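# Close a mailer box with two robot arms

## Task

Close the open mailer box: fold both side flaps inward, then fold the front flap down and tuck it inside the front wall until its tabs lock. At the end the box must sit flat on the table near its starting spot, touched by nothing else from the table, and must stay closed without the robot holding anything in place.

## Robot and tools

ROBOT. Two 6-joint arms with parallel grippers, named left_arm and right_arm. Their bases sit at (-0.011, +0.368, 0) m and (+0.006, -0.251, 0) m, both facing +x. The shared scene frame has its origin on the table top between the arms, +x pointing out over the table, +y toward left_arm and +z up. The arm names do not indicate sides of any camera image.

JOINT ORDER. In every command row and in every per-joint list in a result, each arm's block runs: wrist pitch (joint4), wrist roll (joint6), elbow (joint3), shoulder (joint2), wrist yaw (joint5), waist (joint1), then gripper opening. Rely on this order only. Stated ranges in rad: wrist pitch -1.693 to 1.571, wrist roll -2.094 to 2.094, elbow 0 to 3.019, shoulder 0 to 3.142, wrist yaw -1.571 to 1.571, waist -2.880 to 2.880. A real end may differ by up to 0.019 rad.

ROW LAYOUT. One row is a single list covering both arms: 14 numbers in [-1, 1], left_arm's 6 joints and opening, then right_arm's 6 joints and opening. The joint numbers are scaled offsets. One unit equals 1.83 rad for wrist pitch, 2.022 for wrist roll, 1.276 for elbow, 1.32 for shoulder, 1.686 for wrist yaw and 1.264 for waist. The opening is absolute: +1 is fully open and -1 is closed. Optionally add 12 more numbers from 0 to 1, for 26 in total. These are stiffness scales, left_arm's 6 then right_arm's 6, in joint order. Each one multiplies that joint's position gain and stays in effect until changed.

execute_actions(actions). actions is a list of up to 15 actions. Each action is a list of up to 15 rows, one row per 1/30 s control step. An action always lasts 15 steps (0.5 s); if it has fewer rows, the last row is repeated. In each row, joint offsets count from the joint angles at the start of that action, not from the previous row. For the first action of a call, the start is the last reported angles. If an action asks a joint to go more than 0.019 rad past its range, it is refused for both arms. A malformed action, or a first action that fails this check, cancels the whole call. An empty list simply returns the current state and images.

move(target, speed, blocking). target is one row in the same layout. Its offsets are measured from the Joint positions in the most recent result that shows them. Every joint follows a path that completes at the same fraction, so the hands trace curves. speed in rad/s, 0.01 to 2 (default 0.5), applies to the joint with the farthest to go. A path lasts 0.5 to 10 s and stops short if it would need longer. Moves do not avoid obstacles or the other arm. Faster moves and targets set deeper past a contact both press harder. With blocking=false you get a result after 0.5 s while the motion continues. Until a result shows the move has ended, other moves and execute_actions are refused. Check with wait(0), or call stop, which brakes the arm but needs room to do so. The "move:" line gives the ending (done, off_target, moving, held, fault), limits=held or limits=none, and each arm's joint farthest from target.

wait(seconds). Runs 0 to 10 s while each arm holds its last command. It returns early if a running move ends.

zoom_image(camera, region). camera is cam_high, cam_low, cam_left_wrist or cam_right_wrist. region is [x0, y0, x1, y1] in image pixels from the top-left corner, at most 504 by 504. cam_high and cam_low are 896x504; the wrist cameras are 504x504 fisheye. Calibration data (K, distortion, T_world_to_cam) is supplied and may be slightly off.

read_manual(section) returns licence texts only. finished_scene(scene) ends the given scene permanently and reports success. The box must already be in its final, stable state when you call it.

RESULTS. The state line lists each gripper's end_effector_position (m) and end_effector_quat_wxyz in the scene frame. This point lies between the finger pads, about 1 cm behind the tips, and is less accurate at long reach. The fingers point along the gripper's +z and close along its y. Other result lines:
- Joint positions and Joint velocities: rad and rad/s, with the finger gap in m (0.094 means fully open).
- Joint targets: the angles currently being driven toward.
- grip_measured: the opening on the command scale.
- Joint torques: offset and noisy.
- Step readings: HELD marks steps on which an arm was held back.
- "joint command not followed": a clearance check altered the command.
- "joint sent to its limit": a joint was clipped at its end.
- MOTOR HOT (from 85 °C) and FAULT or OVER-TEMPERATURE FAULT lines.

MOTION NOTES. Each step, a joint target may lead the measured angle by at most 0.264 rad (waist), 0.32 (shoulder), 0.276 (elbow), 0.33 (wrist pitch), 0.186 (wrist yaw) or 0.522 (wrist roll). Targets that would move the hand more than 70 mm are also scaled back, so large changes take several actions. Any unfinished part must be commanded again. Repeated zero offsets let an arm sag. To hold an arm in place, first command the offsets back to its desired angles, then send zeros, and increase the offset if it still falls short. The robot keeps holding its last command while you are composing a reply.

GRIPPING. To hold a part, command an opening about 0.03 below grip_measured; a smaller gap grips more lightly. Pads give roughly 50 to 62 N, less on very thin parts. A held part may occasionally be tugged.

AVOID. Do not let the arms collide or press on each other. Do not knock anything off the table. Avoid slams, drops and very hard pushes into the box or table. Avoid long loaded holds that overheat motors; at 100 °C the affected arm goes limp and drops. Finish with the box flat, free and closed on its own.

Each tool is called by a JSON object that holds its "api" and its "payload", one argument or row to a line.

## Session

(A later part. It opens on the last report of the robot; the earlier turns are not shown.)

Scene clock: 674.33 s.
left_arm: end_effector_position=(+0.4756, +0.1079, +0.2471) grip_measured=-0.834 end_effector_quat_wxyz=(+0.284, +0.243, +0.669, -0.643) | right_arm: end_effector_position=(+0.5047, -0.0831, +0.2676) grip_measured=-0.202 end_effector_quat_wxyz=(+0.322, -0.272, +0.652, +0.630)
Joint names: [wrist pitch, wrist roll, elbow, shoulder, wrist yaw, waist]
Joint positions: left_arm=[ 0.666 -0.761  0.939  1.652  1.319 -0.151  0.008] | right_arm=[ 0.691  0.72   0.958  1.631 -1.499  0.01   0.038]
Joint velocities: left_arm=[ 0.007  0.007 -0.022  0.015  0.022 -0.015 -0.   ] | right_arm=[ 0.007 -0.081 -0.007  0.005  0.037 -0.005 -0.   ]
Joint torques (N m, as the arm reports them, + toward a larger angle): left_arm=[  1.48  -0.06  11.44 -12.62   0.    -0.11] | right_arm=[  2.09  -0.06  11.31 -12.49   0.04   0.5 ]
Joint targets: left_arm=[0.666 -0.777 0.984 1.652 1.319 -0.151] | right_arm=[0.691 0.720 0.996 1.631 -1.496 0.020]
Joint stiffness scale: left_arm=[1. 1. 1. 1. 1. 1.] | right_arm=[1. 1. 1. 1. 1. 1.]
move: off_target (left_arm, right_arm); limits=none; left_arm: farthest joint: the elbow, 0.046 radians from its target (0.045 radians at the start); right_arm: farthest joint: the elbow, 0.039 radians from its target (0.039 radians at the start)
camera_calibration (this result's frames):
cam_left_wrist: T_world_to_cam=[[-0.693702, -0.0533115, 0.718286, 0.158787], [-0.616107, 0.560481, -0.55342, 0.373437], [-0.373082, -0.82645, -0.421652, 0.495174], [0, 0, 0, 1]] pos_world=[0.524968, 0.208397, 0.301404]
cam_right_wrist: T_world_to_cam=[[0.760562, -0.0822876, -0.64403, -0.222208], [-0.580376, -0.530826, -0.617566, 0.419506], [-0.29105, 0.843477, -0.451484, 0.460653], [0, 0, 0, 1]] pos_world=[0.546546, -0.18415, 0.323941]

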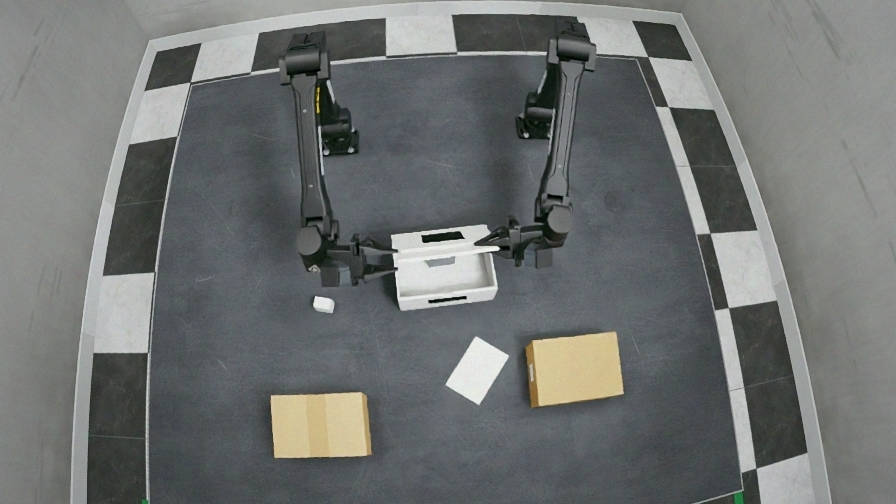

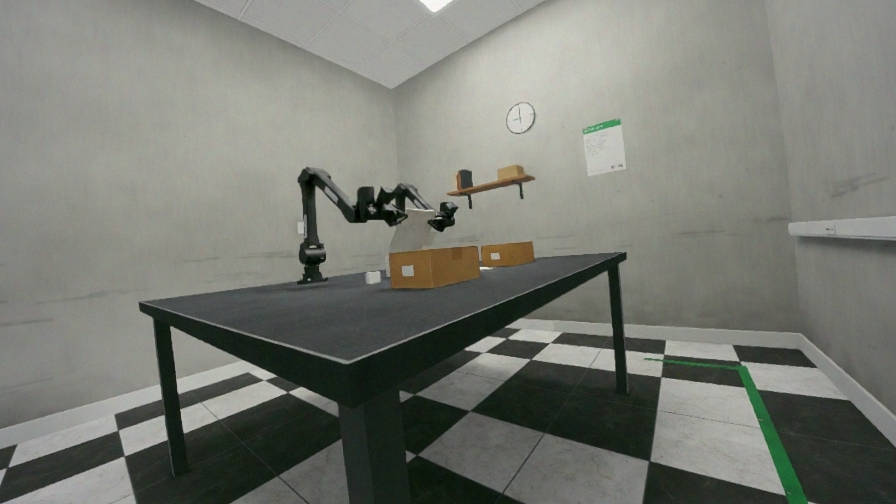

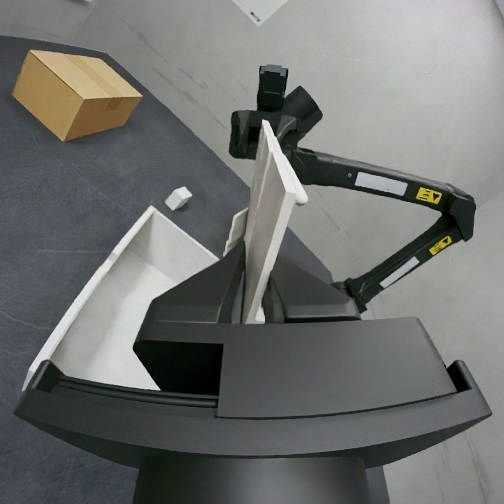

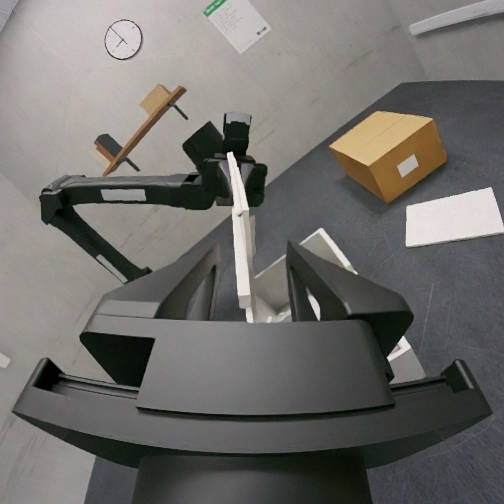

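{"api": "move", "payload": {
  "target": [0,0,0.035,0,0,0,-0.9,0,-0.055,0.03,0,0,0.055,-0.2],
  "speed": 0.15
}}

{"api": "move", "payload": {
  "target": [0,0,0.035,0,0,0,-0.4,0,0,0.03,0,0,0,-0.97]
}}

{"api": "move", "payload": {
  "target": [0,0,0.035,0,0.12,0.17,-0.4,0,0,0.03,0,0,0,-0.97],
  "speed": 0.3
}}

Scene clock: 688.13 s.
left_arm: end_effector_position=(+0.4756, +0.1079, +0.2471) grip_measured=-0.834 end_effector_quat_wxyz=(+0.284, +0.243, +0.668, -0.643) | right_arm: end_effector_position=(+0.4943, -0.0548, +0.2676) grip_measured=-0.202 end_effector_quat_wxyz=(+0.335, -0.322, +0.629, +0.623)
Joint names: [wrist pitch, wrist roll, elbow, shoulder, wrist yaw, waist]
Joint positions: left_arm=[ 0.666 -0.76   0.939  1.652  1.319 -0.151  0.008] | right_arm=[ 0.691  0.621  0.958  1.631 -1.499  0.067  0.038]
Joint velocities: left_arm=[-0.007 -0.037 -0.002 -0.005 -0.066  0.005  0.   ] | right_arm=[-0.007  0.007 -0.032 -0.005 -0.007  0.005  0.001]
Joint torques (N m, as the arm reports them, + toward a larger angle): left_arm=[  1.49   0.08  11.39 -12.63   0.    -0.09] | right_arm=[  1.96  -0.2   11.07 -12.    -0.1    1.1 ]
Joint targets: left_arm=[0.666 -0.761 0.984 1.652 1.319 -0.151] | right_arm=[0.691 0.609 0.996 1.631 -1.499 0.080]
Joint stiffness scale: left_arm=[1. 1. 1. 1. 1. 1.] | right_arm=[1. 1. 1. 1. 1. 1.]
move: off_target (left_arm, right_arm); limits=none; left_arm: farthest joint: the elbow, 0.045 radians from its target (0.045 radians at the start); right_arm: farthest joint: the elbow, 0.039 radians from its target (0.039 radians at the start)
camera_calibration (this result's frames):
cam_left_wrist: T_world_to_cam=[[-0.693976, -0.053327, 0.718021, 0.158984], [-0.615893, 0.560498, -0.55364, 0.373388], [-0.372925, -0.826437, -0.421815, 0.495138], [0, 0, 0, 1]] pos_world=[0.524948, 0.208396, 0.301426]
cam_right_wrist: T_world_to_cam=[[0.824021, -0.0399517, -0.565149, -0.262096], [-0.485356, -0.564356, -0.667781, 0.393063], [-0.292266, 0.824564, -0.484432, 0.442185], [0, 0, 0, 1]] pos_world=[0.535983, -0.153253, 0.328565]

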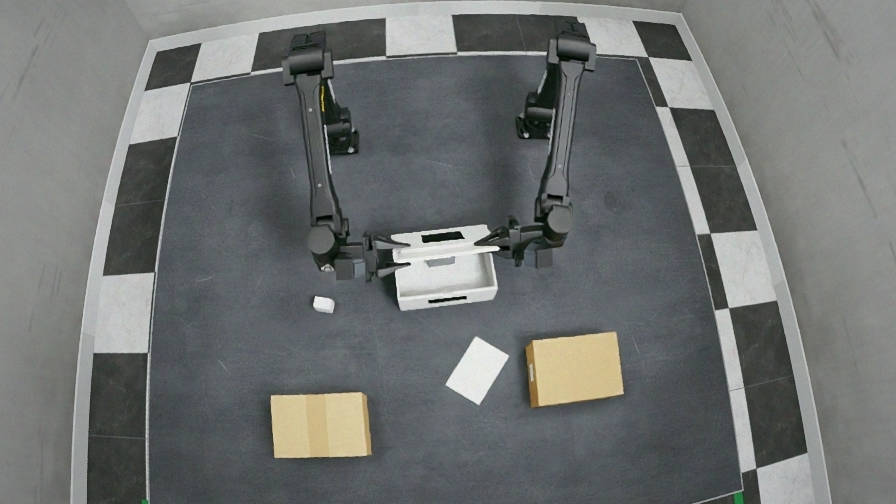

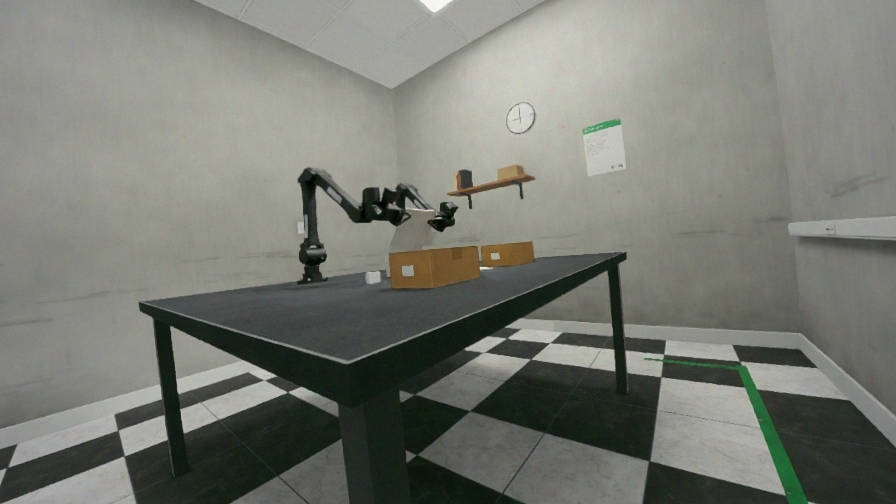

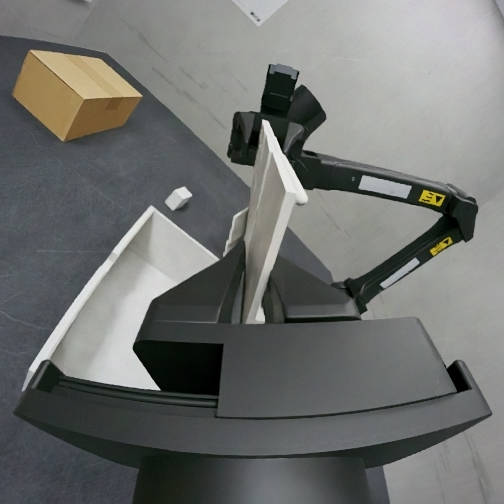

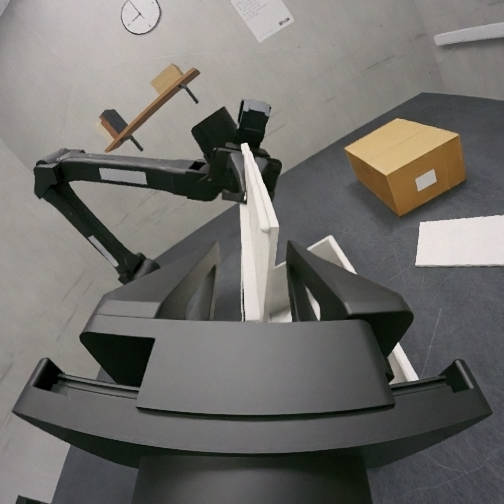

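Scene clock: 688.83 s.
left_arm: end_effector_position=(+0.4757, +0.1079, +0.2471) grip_measured=-0.402 end_effector_quat_wxyz=(+0.284, +0.243, +0.669, -0.643) | right_arm: end_effector_position=(+0.4934, -0.0548, +0.2675) grip_measured=-0.955 end_effector_quat_wxyz=(+0.334, -0.324, +0.628, +0.624)
Joint names: [wrist pitch, wrist roll, elbow, shoulder, wrist yaw, waist]
Joint positions: left_arm=[ 0.666 -0.76   0.939  1.652  1.319 -0.151  0.028] | right_arm=[ 0.691  0.621  0.958  1.631 -1.504  0.067  0.002]
Joint velocities: left_arm=[-0.002  0.037  0.002 -0.005  0.022 -0.005 -0.001] | right_arm=[-0.012 -0.11   0.007  0.005 -0.037 -0.015 -0.001]
Joint torques (N m, as the arm reports them, + toward a larger angle): left_arm=[  1.49   0.09  11.34 -12.82   0.02  -0.12] | right_arm=[  1.93  -0.08  11.18 -11.92   0.07   0.25]
Joint targets: left_arm=[0.666 -0.760 0.984 1.652 1.319 -0.151] | right_arm=[0.691 0.621 0.996 1.631 -1.499 0.067]
Joint stiffness scale: left_arm=[1. 1. 1. 1. 1. 1.] | right_arm=[1. 1. 1. 1. 1. 1.]
move: off_target (left_arm, right_arm); limits=none; left_arm: farthest joint: the elbow, 0.045 radians from its target (0.045 radians at the start); right_arm: farthest joint: the elbow, 0.039 radians from its target (0.039 radians at the start)
camera_calibration (this result's frames):
cam_left_wrist: T_world_to_cam=[[-0.693958, -0.053604, 0.718018, 0.159054], [-0.616105, 0.560273, -0.553632, 0.373547], [-0.372609, -0.826572, -0.421831, 0.495033], [0, 0, 0, 1]] pos_world=[0.524975, 0.208418, 0.301425]
cam_right_wrist: T_world_to_cam=[[0.824211, -0.0359145, -0.565142, -0.261276], [-0.482548, -0.566814, -0.667734, 0.391115], [-0.296349, 0.823063, -0.484505, 0.443868], [0, 0, 0, 1]] pos_world=[0.535619, -0.153025, 0.328559]

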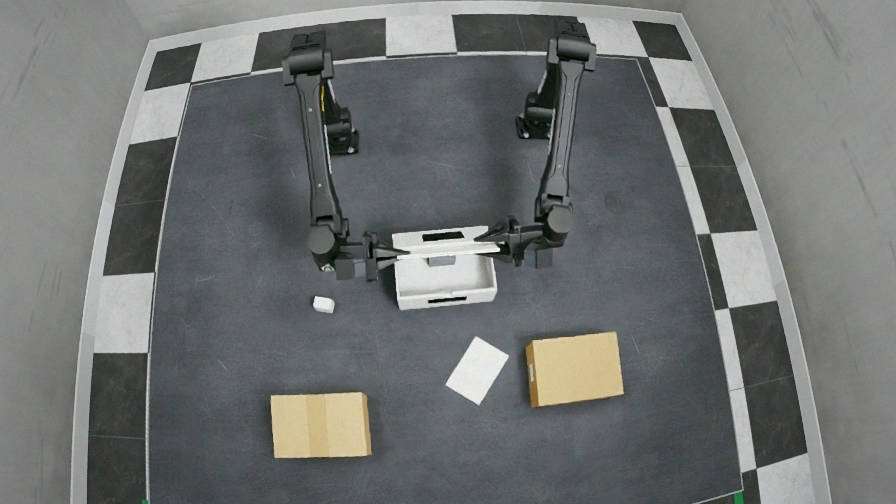

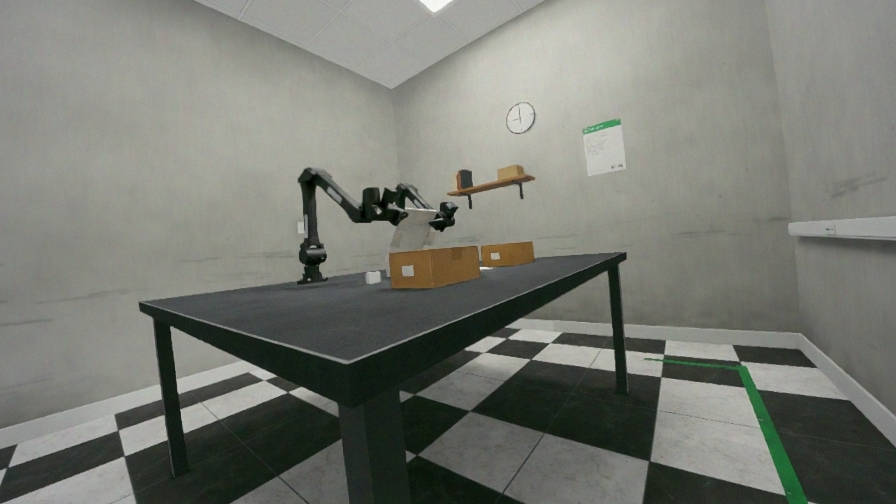

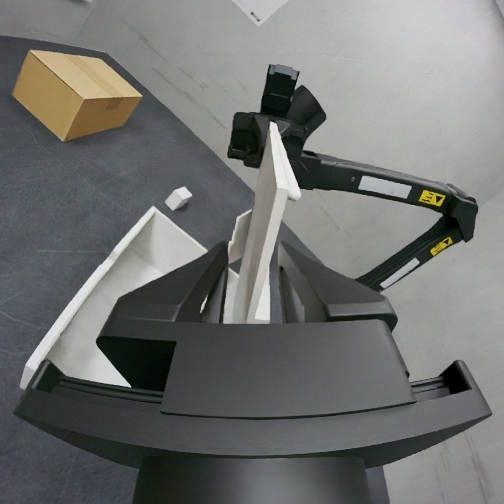

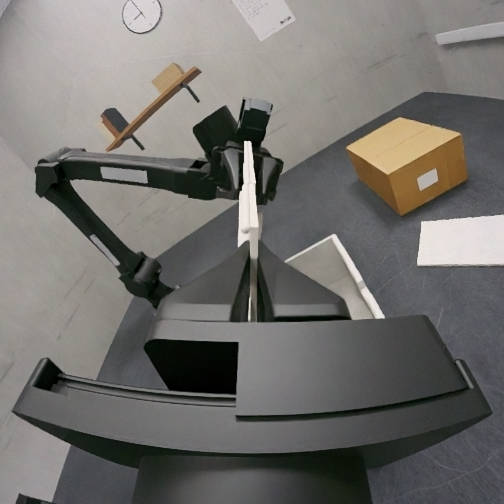

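Scene clock: 689.97 s.
left_arm: end_effector_position=(+0.4872, +0.2133, +0.2487) grip_measured=-0.402 end_effector_quat_wxyz=(+0.292, +0.234, +0.668, -0.643) | right_arm: end_effector_position=(+0.4931, -0.0548, +0.2673) grip_measured=-0.955 end_effector_quat_wxyz=(+0.333, -0.324, +0.628, +0.624)
Joint names: [wrist pitch, wrist roll, elbow, shoulder, wrist yaw, waist]
Joint positions: left_arm=[ 0.666 -0.76   0.939  1.652  1.517  0.067  0.028] | right_arm=[ 0.691  0.621  0.957  1.631 -1.505  0.067  0.002]
Joint velocities: left_arm=[ 0.012 -0.037 -0.007  0.005  0.007 -0.015 -0.001] | right_arm=[ 0.017  0.051 -0.002 -0.005 -0.022 -0.005 -0.   ]
Joint torques (N m, as the arm reports them, + toward a larger angle): left_arm=[  1.34   0.09  11.28 -12.47   0.2   -0.19] | right_arm=[  1.98  -0.07  11.03 -11.79  -0.04  -0.17]
Joint targets: left_arm=[0.666 -0.760 0.984 1.652 1.521 0.064] | right_arm=[0.691 0.621 0.996 1.631 -1.504 0.067]
Joint stiffness scale: left_arm=[1. 1. 1. 1. 1. 1.] | right_arm=[1. 1. 1. 1. 1. 1.]
move: off_target (left_arm, right_arm); limits=none; left_arm: farthest joint: the elbow, 0.045 radians from its target (0.045 radians at the start); right_arm: farthest joint: the elbow, 0.039 radians from its target (0.039 radians at the start)
camera_calibration (this result's frames):
cam_left_wrist: T_world_to_cam=[[-0.692267, -0.0613925, 0.719026, 0.172133], [-0.627962, 0.542186, -0.558299, 0.333245], [-0.355571, -0.838012, -0.41389, 0.579256], [0, 0, 0, 1]] pos_world=[0.534393, 0.315311, 0.30203]
cam_right_wrist: T_world_to_cam=[[0.823808, -0.0353156, -0.565768, -0.260787], [-0.482624, -0.567217, -0.667337, 0.390673], [-0.297346, 0.822811, -0.484322, 0.444067], [0, 0, 0, 1]] pos_world=[0.535428, -0.152997, 0.328237]

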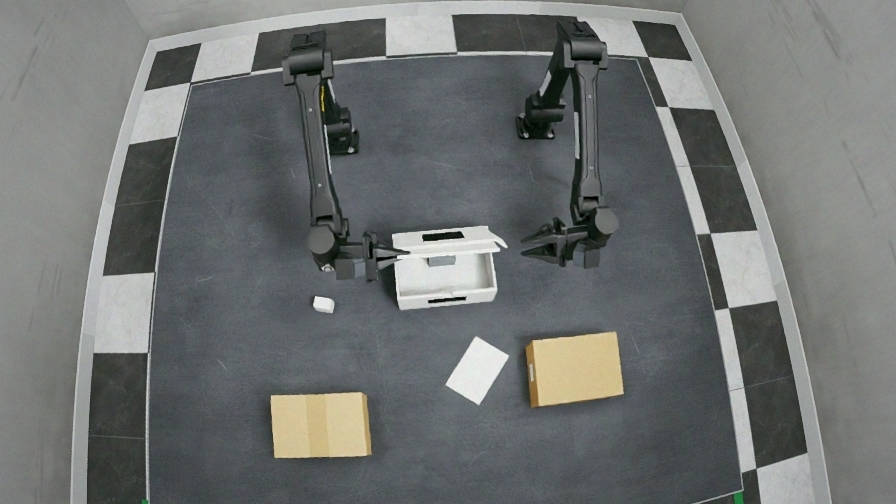

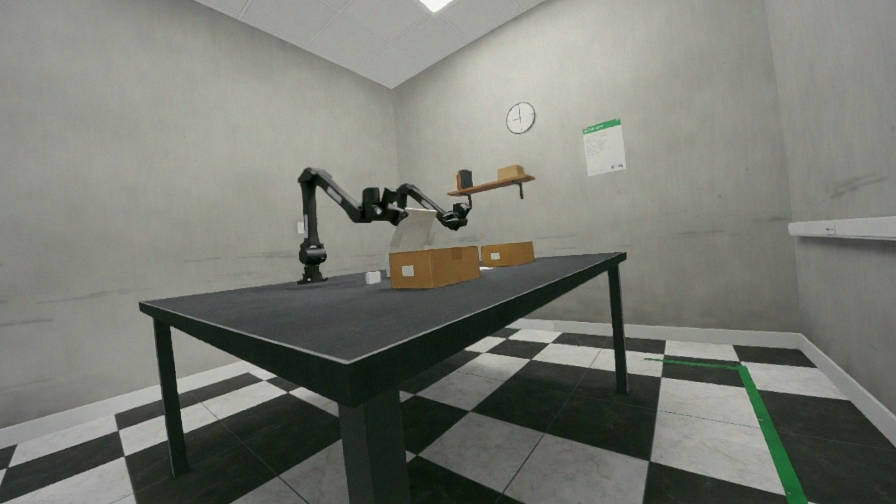

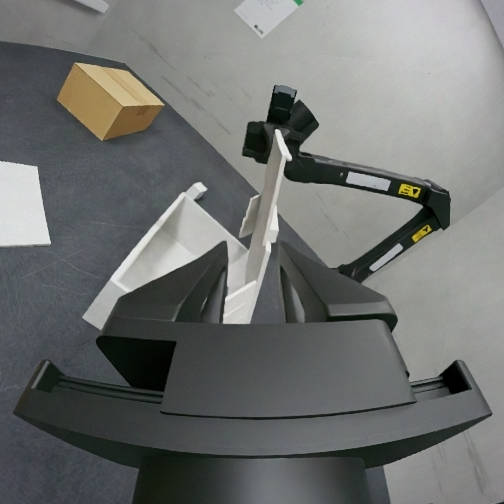

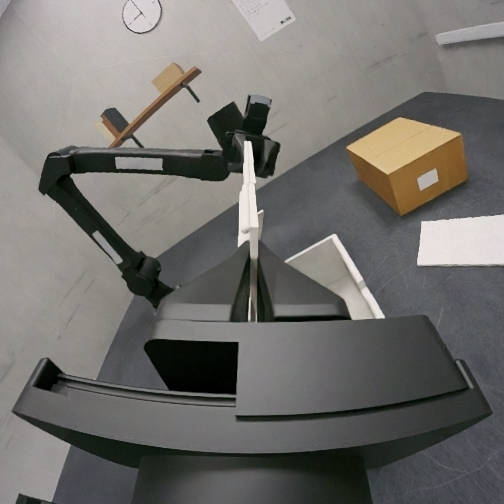

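{"api": "move", "payload": {
  "target": [0.185,0.16,-0.146,0.082,0.02,0,-1,0,0,0.03,0,0,0,-1],
  "speed": 0.4
}}

{"api": "move", "payload": {
  "target": [0.008,0,0,0,-0.035,-0.055,-1,0,0,0.03,0,0,0,-1],
  "speed": 0.15
}}

{"api": "zoom_image", "payload": {
  "camera": "cam_high",
  "region": [320, 190, 560, 330]
}}

Scene clock: 702.93 s.
left_arm: end_effector_position=(+0.4346, +0.2113, +0.1701) grip_measured=-0.991 end_effector_quat_wxyz=(+0.390, +0.355, +0.612, -0.590) | right_arm: end_effector_position=(+0.4930, -0.0548, +0.2673) grip_measured=-0.966 end_effector_quat_wxyz=(+0.333, -0.324, +0.628, +0.624)
Joint names: [wrist pitch, wrist roll, elbow, shoulder, wrist yaw, waist]
Joint positions: left_arm=[ 0.989 -0.453  0.748  1.745  1.546  0.067  0.   ] | right_arm=[ 0.691  0.621  0.957  1.631 -1.506  0.067  0.002]
Joint velocities: left_arm=[ 0.007  0.037 -0.002 -0.015 -0.022  0.005 -0.   ] | right_arm=[ 0.007 -0.022  0.007  0.015 -0.007 -0.005 -0.001]
Joint torques (N m, as the arm reports them, + toward a larger angle): left_arm=[  1.97   0.2    6.13 -10.5    0.14  -0.12] | right_arm=[  1.82  -0.04  11.   -12.01  -0.03   0.  ]
Joint targets: left_arm=[1.004 -0.437 0.753 1.760 1.550 0.067] | right_arm=[0.691 0.621 0.995 1.631 -1.505 0.067]
Joint stiffness scale: left_arm=[1. 1. 1. 1. 1. 1.] | right_arm=[1. 1. 1. 1. 1. 1.]
move: off_target (right_arm); limits=none; left_arm: farthest joint: the wrist pitch, 0.016 radians from its target (0.339 radians at the start); right_arm: farthest joint: the elbow, 0.038 radians from its target (0.038 radians at the start)
camera_calibration (this result's frames):
cam_left_wrist: T_world_to_cam=[[-0.896329, -0.0511119, 0.440435, 0.326033], [-0.387618, 0.572631, -0.722389, 0.174468], [-0.215284, -0.818218, -0.533078, 0.481433], [0, 0, 0, 1]] pos_world=[0.463505, 0.310676, 0.239079]
cam_right_wrist: T_world_to_cam=[[0.823835, -0.0346944, -0.565767, -0.26066], [-0.482191, -0.567593, -0.66733, 0.390373], [-0.297973, 0.822578, -0.484333, 0.444325], [0, 0, 0, 1]] pos_world=[0.535372, -0.152962, 0.328236]

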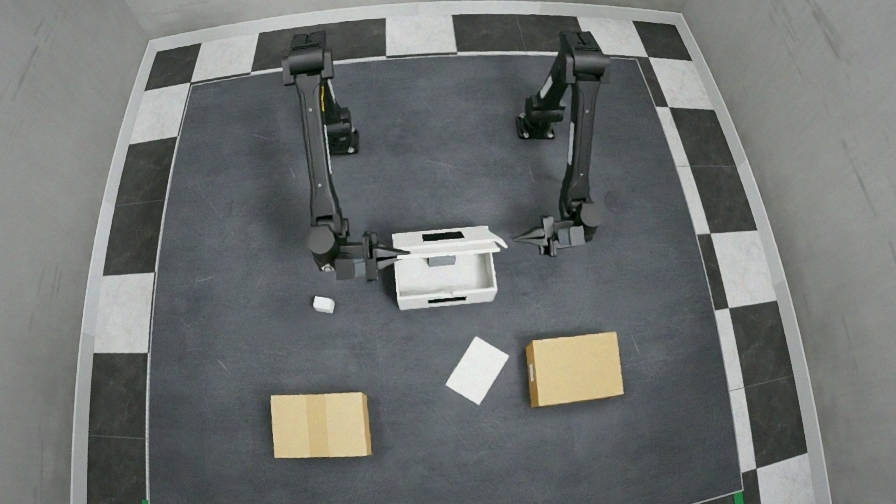

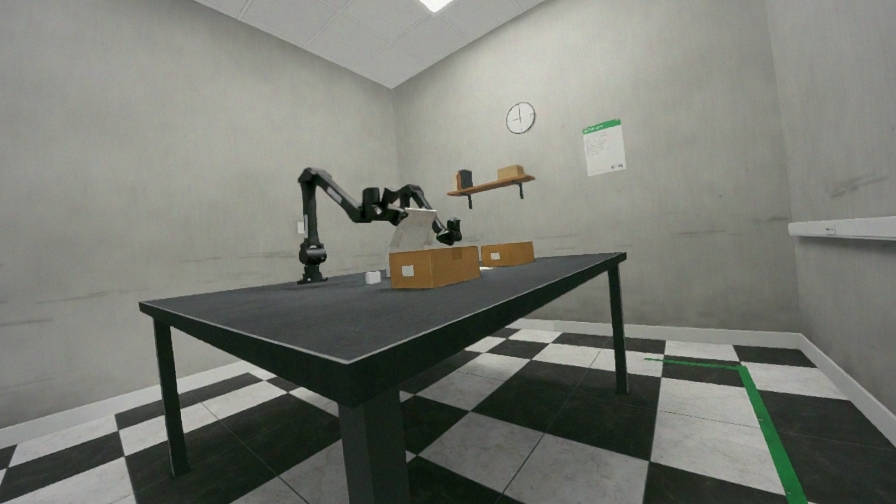

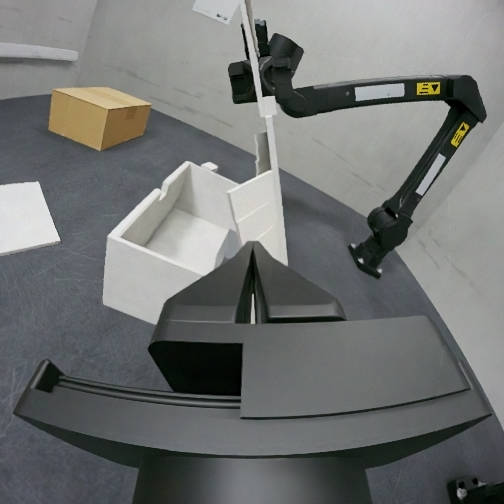

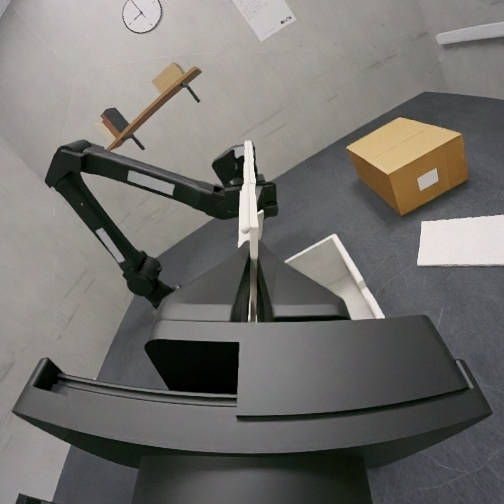

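Scene clock: 703.70 s.
left_arm: end_effector_position=(+0.4321, +0.1823, +0.1698) grip_measured=-0.991 end_effector_quat_wxyz=(+0.386, +0.359, +0.610, -0.592) | right_arm: end_effector_position=(+0.4930, -0.0548, +0.2673) grip_measured=-0.966 end_effector_quat_wxyz=(+0.333, -0.324, +0.628, +0.624)
Joint names: [wrist pitch, wrist roll, elbow, shoulder, wrist yaw, waist]
Joint positions: left_arm=[ 0.989 -0.453  0.747  1.745  1.493  0.001  0.   ] | right_arm=[ 0.691  0.621  0.957  1.631 -1.506  0.067  0.002]
Joint velocities: left_arm=[-0.012  0.066 -0.007  0.005 -0.022 -0.005 -0.001] | right_arm=[ 0.002 -0.037 -0.002 -0.005  0.037 -0.005  0.001]
Joint torques (N m, as the arm reports them, + toward a larger angle): left_arm=[  2.01   0.06   5.75 -11.48  -0.29  -0.32] | right_arm=[  1.91  -0.08  11.1  -11.68  -0.08  -0.09]
Joint targets: left_arm=[1.003 -0.453 0.747 1.745 1.487 -0.002] | right_arm=[0.691 0.621 0.995 1.631 -1.505 0.067]
Joint stiffness scale: left_arm=[1. 1. 1. 1. 1. 1.] | right_arm=[1. 1. 1. 1. 1. 1.]
move: off_target (right_arm); limits=none; left_arm: farthest joint: the wrist pitch, 0.015 radians from its target (0.015 radians at the start); right_arm: farthest joint: the elbow, 0.038 radians from its target (0.038 radians at the start)
camera_calibration (this result's frames):
cam_left_wrist: T_world_to_cam=[[-0.896596, -0.0393444, 0.441098, 0.320285], [-0.380486, 0.578094, -0.721829, 0.185727], [-0.226596, -0.815021, -0.533287, 0.461319], [0, 0, 0, 1]] pos_world=[0.462366, 0.281219, 0.238801]
cam_right_wrist: T_world_to_cam=[[0.823835, -0.0346944, -0.565767, -0.26066], [-0.482191, -0.567593, -0.66733, 0.390373], [-0.297973, 0.822578, -0.484333, 0.444325], [0, 0, 0, 1]] pos_world=[0.535372, -0.152962, 0.328236]

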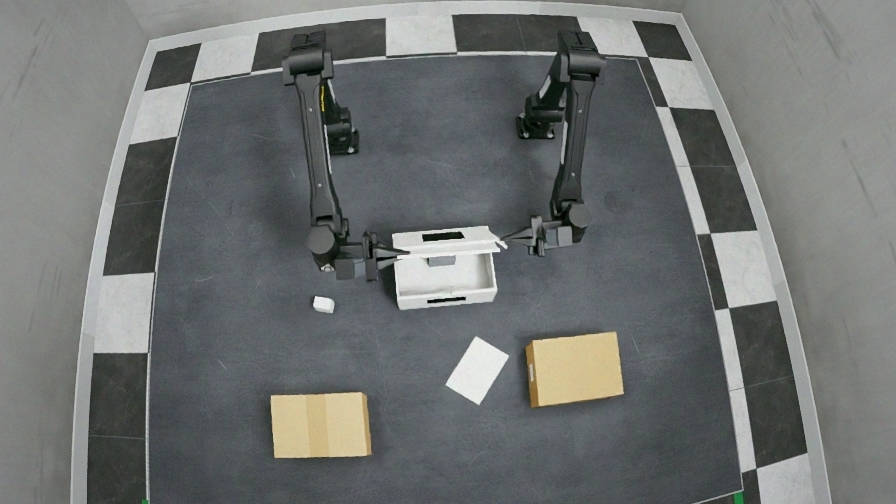

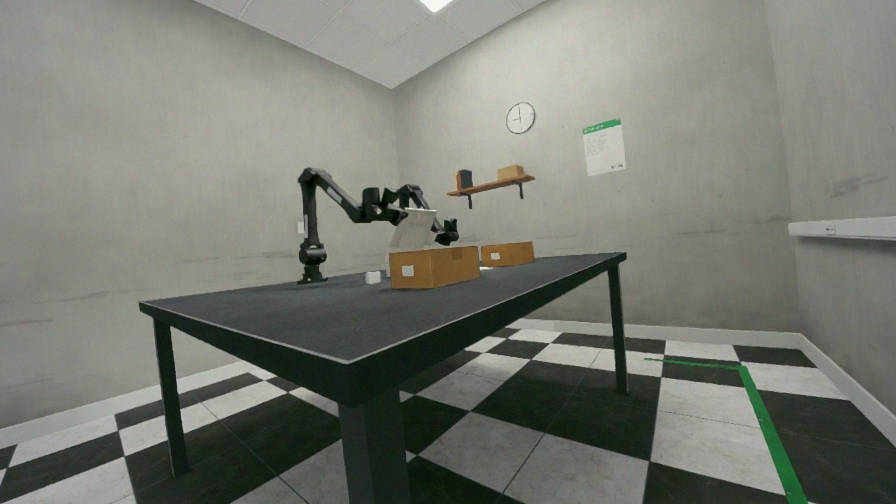

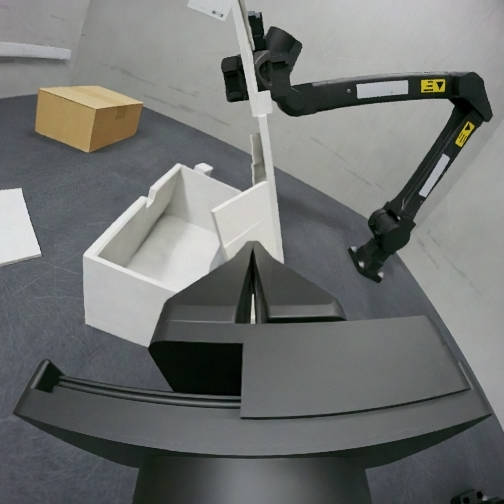

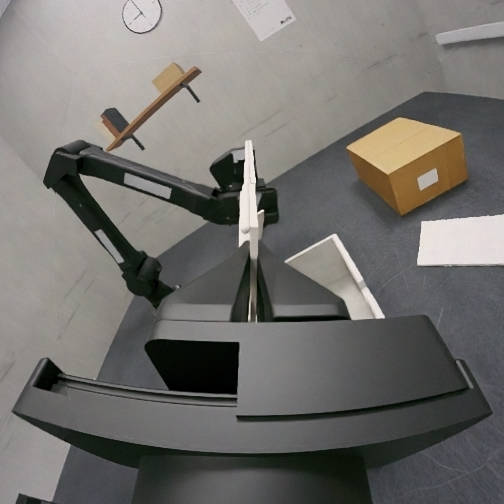

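Region (320, 190, 560, 330) of cam_high's 896x504 image, scaled by 2.100, with more detail than that image has; it fills the top 294 rows of this view, and the rest is white.

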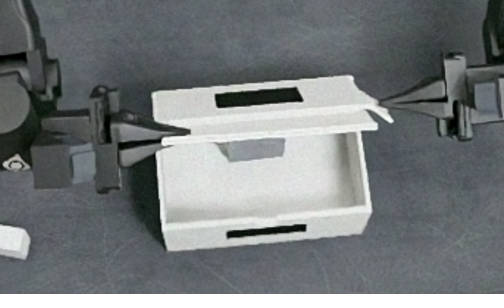

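{"api": "move", "payload": {
  "target": [0.008,0,0,0,-0.1,-0.1,-1,0,0,0.03,0,0,0.02,-1],
  "speed": 0.08
}}

{"api": "zoom_image", "payload": {
  "camera": "cam_high",
  "region": [320, 190, 560, 330]
}}

Scene clock: 719.17 s.
left_arm: end_effector_position=(+0.4423, +0.1494, +0.1668) grip_measured=-0.992 end_effector_quat_wxyz=(+0.409, +0.329, +0.628, -0.575) | right_arm: end_effector_position=(+0.4931, -0.0548, +0.2677) grip_measured=-0.966 end_effector_quat_wxyz=(+0.333, -0.325, +0.628, +0.624)
Joint names: [wrist pitch, wrist roll, elbow, shoulder, wrist yaw, waist]
Joint positions: left_arm=[ 0.989 -0.453  0.738  1.745  1.324 -0.079  0.   ] | right_arm=[ 0.691  0.621  0.958  1.631 -1.507  0.067  0.002]
Joint velocities: left_arm=[-0.017 -0.007 -0.007 -0.024  0.007 -0.005  0.001] | right_arm=[-0.012 -0.007  0.002 -0.005  0.007 -0.005  0.002]
Joint torques (N m, as the arm reports them, + toward a larger angle): left_arm=[  2.14   0.05   6.44 -11.88   0.02  -3.79] | right_arm=[  2.13  -0.05  10.86 -11.92  -0.04   1.46]
Joint targets: left_arm=[1.003 -0.453 0.747 1.745 1.325 -0.125] | right_arm=[0.691 0.621 0.995 1.631 -1.506 0.092]
Joint stiffness scale: left_arm=[1. 1. 1. 1. 1. 1.] | right_arm=[1. 1. 1. 1. 1. 1.]
move: off_target (left_arm, right_arm); limits=none; left_arm: farthest joint: the waist, 0.047 radians from its target (0.126 radians at the start); right_arm: farthest joint: the elbow, 0.037 radians from its target (0.038 radians at the start)
camera_calibration (this result's frames):
cam_left_wrist: T_world_to_cam=[[-0.885739, -0.120885, 0.448167, 0.335638], [-0.436883, 0.543333, -0.716884, 0.235808], [-0.156844, -0.830769, -0.534063, 0.406854], [0, 0, 0, 1]] pos_world=[0.464121, 0.250453, 0.235911]
cam_right_wrist: T_world_to_cam=[[0.824521, -0.0337291, -0.564825, -0.261011], [-0.480777, -0.568118, -0.667904, 0.390137], [-0.29836, 0.822256, -0.484641, 0.4448], [0, 0, 0, 1]] pos_world=[0.535489, -0.1529, 0.328717]

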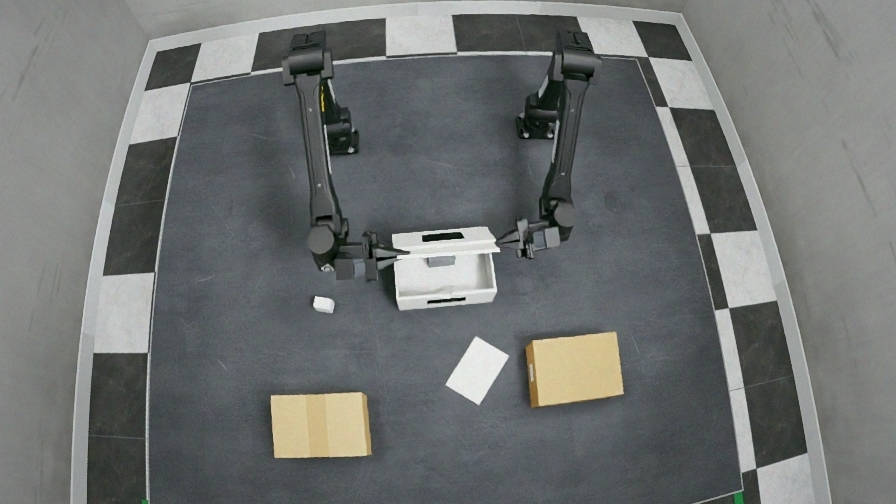

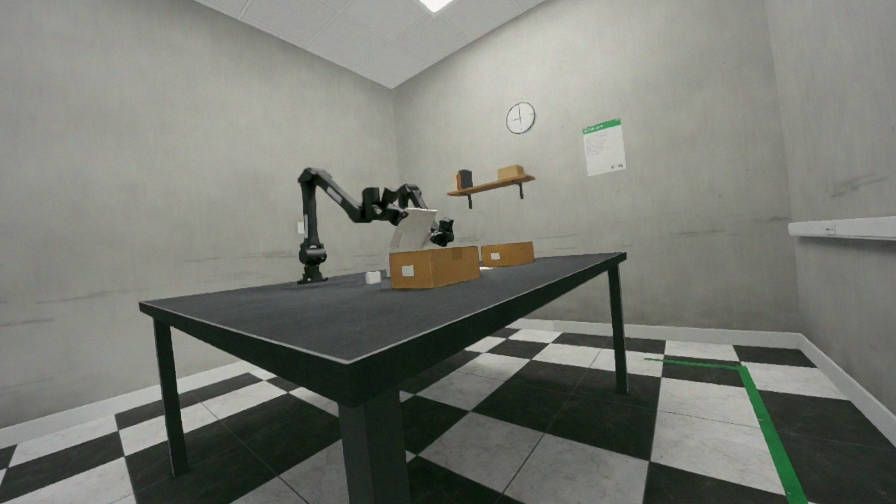

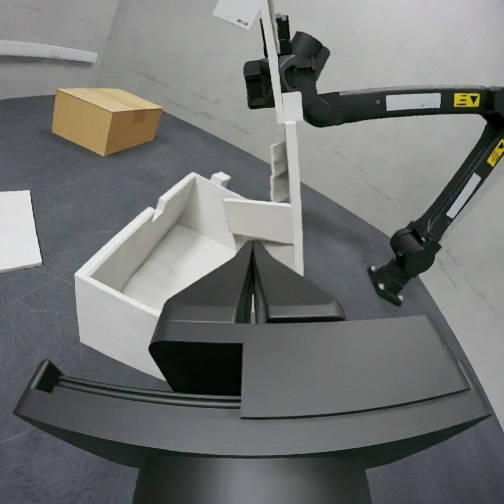

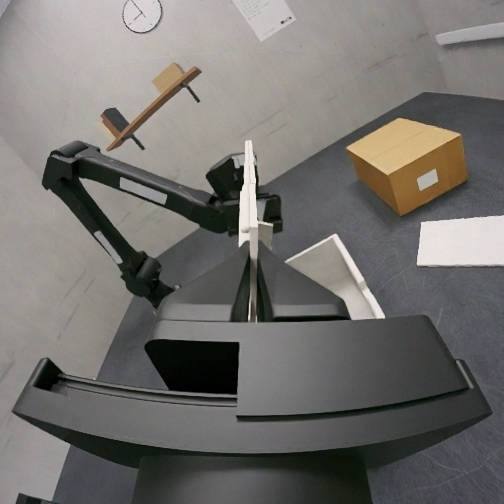

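Region (320, 190, 560, 330) of cam_high's 896x504 image, scaled by 2.100, with more detail than that image has; it fills the top 294 rows of this view, and the rest is white.

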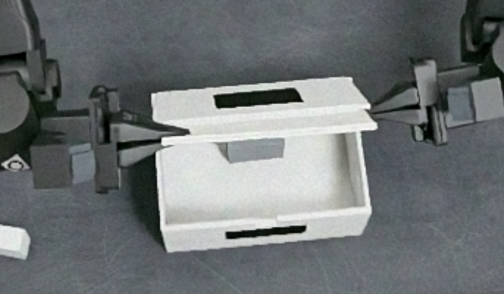

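{"api": "move", "payload": {
  "target": [0.008,0,0.01,0,-0.025,-0.085,-1,0,0,0.03,0,0,0.03,-1],
  "speed": 0.05
}}

{"api": "zoom_image", "payload": {
  "camera": "cam_high",
  "region": [320, 190, 560, 330]
}}

Scene clock: 728.47 s.
left_arm: end_effector_position=(+0.4314, +0.1150, +0.1663) grip_measured=-0.992 end_effector_quat_wxyz=(+0.400, +0.339, +0.623, -0.581) | right_arm: end_effector_position=(+0.4900, -0.0501, +0.2688) grip_measured=-0.966 end_effector_quat_wxyz=(+0.327, -0.332, +0.624, +0.627)
Joint names: [wrist pitch, wrist roll, elbow, shoulder, wrist yaw, waist]
Joint positions: left_arm=[ 0.989 -0.453  0.737  1.745  1.276 -0.158  0.   ] | right_arm=[ 0.691  0.621  0.961  1.631 -1.518  0.077  0.002]
Joint velocities: left_arm=[-0.007  0.037  0.002 -0.015 -0.022 -0.015  0.001] | right_arm=[0.012 0.081 0.002 0.005 0.007 0.005 0.   ]
Joint torques (N m, as the arm reports them, + toward a larger angle): left_arm=[  2.16   0.07   6.91 -11.84   0.23  -2.47] | right_arm=[  1.89  -0.07  10.77 -12.34   0.36   1.66]
Joint targets: left_arm=[1.003 -0.453 0.751 1.745 1.282 -0.186] | right_arm=[0.691 0.621 0.996 1.631 -1.507 0.105]
Joint stiffness scale: left_arm=[1. 1. 1. 1. 1. 1.] | right_arm=[1. 1. 1. 1. 1. 1.]
move: off_target (left_arm, right_arm); limits=none; left_arm: farthest joint: the waist, 0.029 radians from its target (0.108 radians at the start); right_arm: farthest joint: the elbow, 0.035 radians from its target (0.038 radians at the start)
camera_calibration (this result's frames):
cam_left_wrist: T_world_to_cam=[[-0.888645, -0.0935829, 0.448946, 0.320077], [-0.420378, 0.557479, -0.715891, 0.240442], [-0.183283, -0.8249, -0.534741, 0.387185], [0, 0, 0, 1]] pos_world=[0.456476, 0.215301, 0.235476]
cam_right_wrist: T_world_to_cam=[[0.826765, -0.0167461, -0.562298, -0.258604], [-0.466929, -0.577907, -0.669329, 0.385174], [-0.313748, 0.815931, -0.485612, 0.448073], [0, 0, 0, 1]] pos_world=[0.534235, -0.147332, 0.329985]

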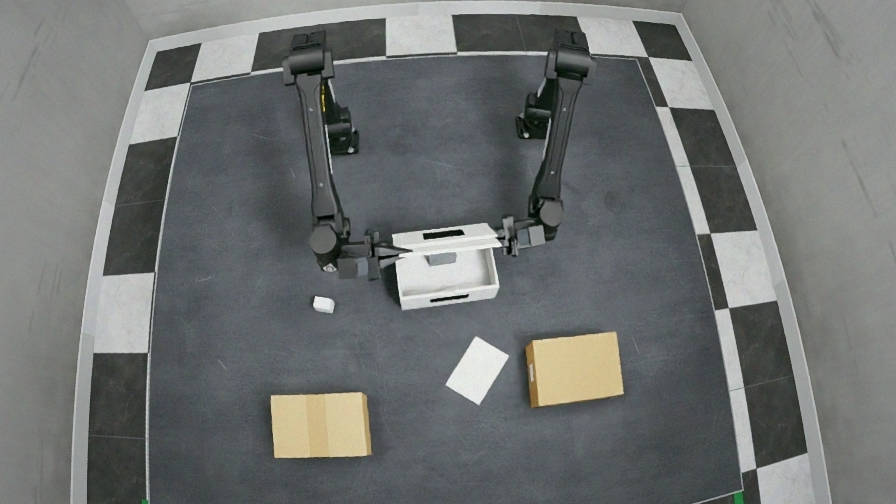

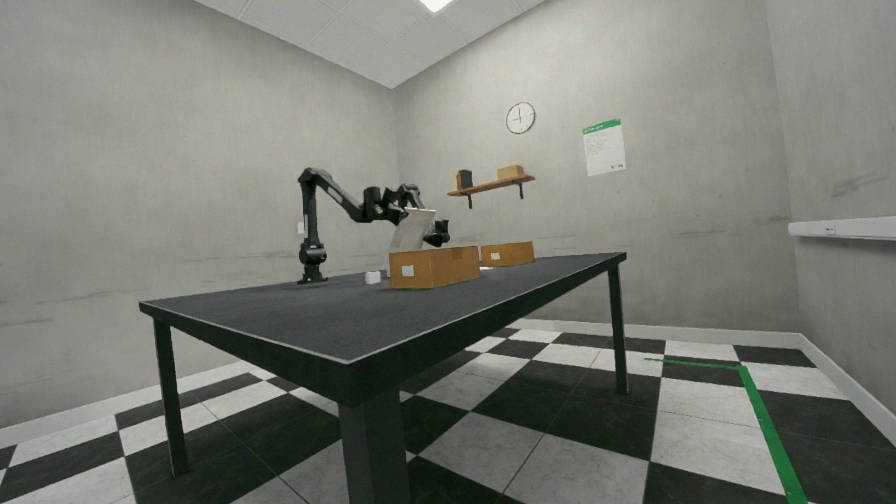

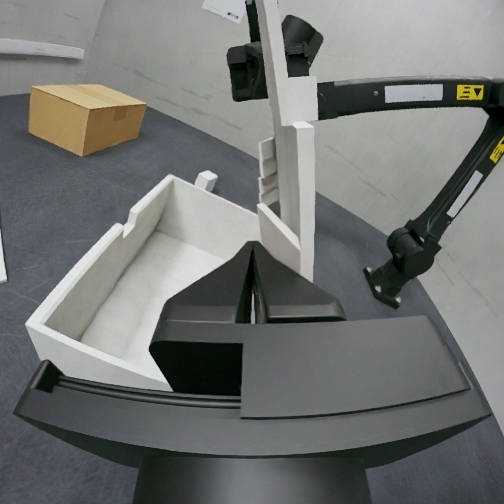

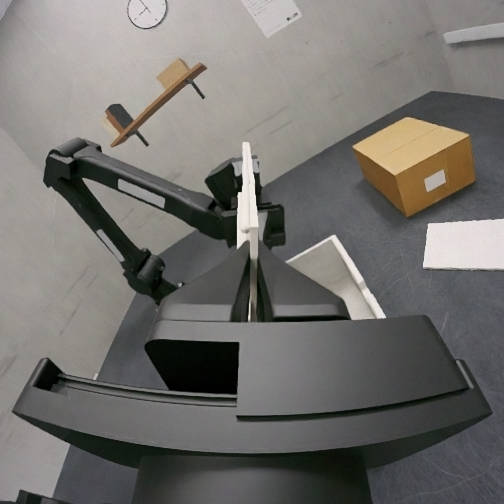

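Region (320, 190, 560, 330) of cam_high's 896x504 image, scaled by 2.100, with more detail than that image has; it fills the top 294 rows of this view, and the rest is white.

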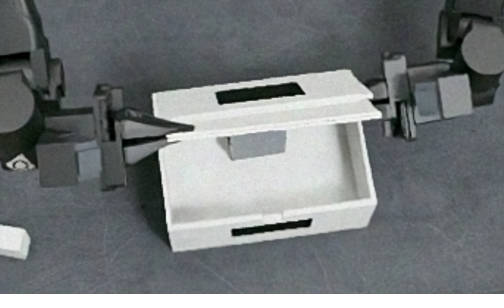

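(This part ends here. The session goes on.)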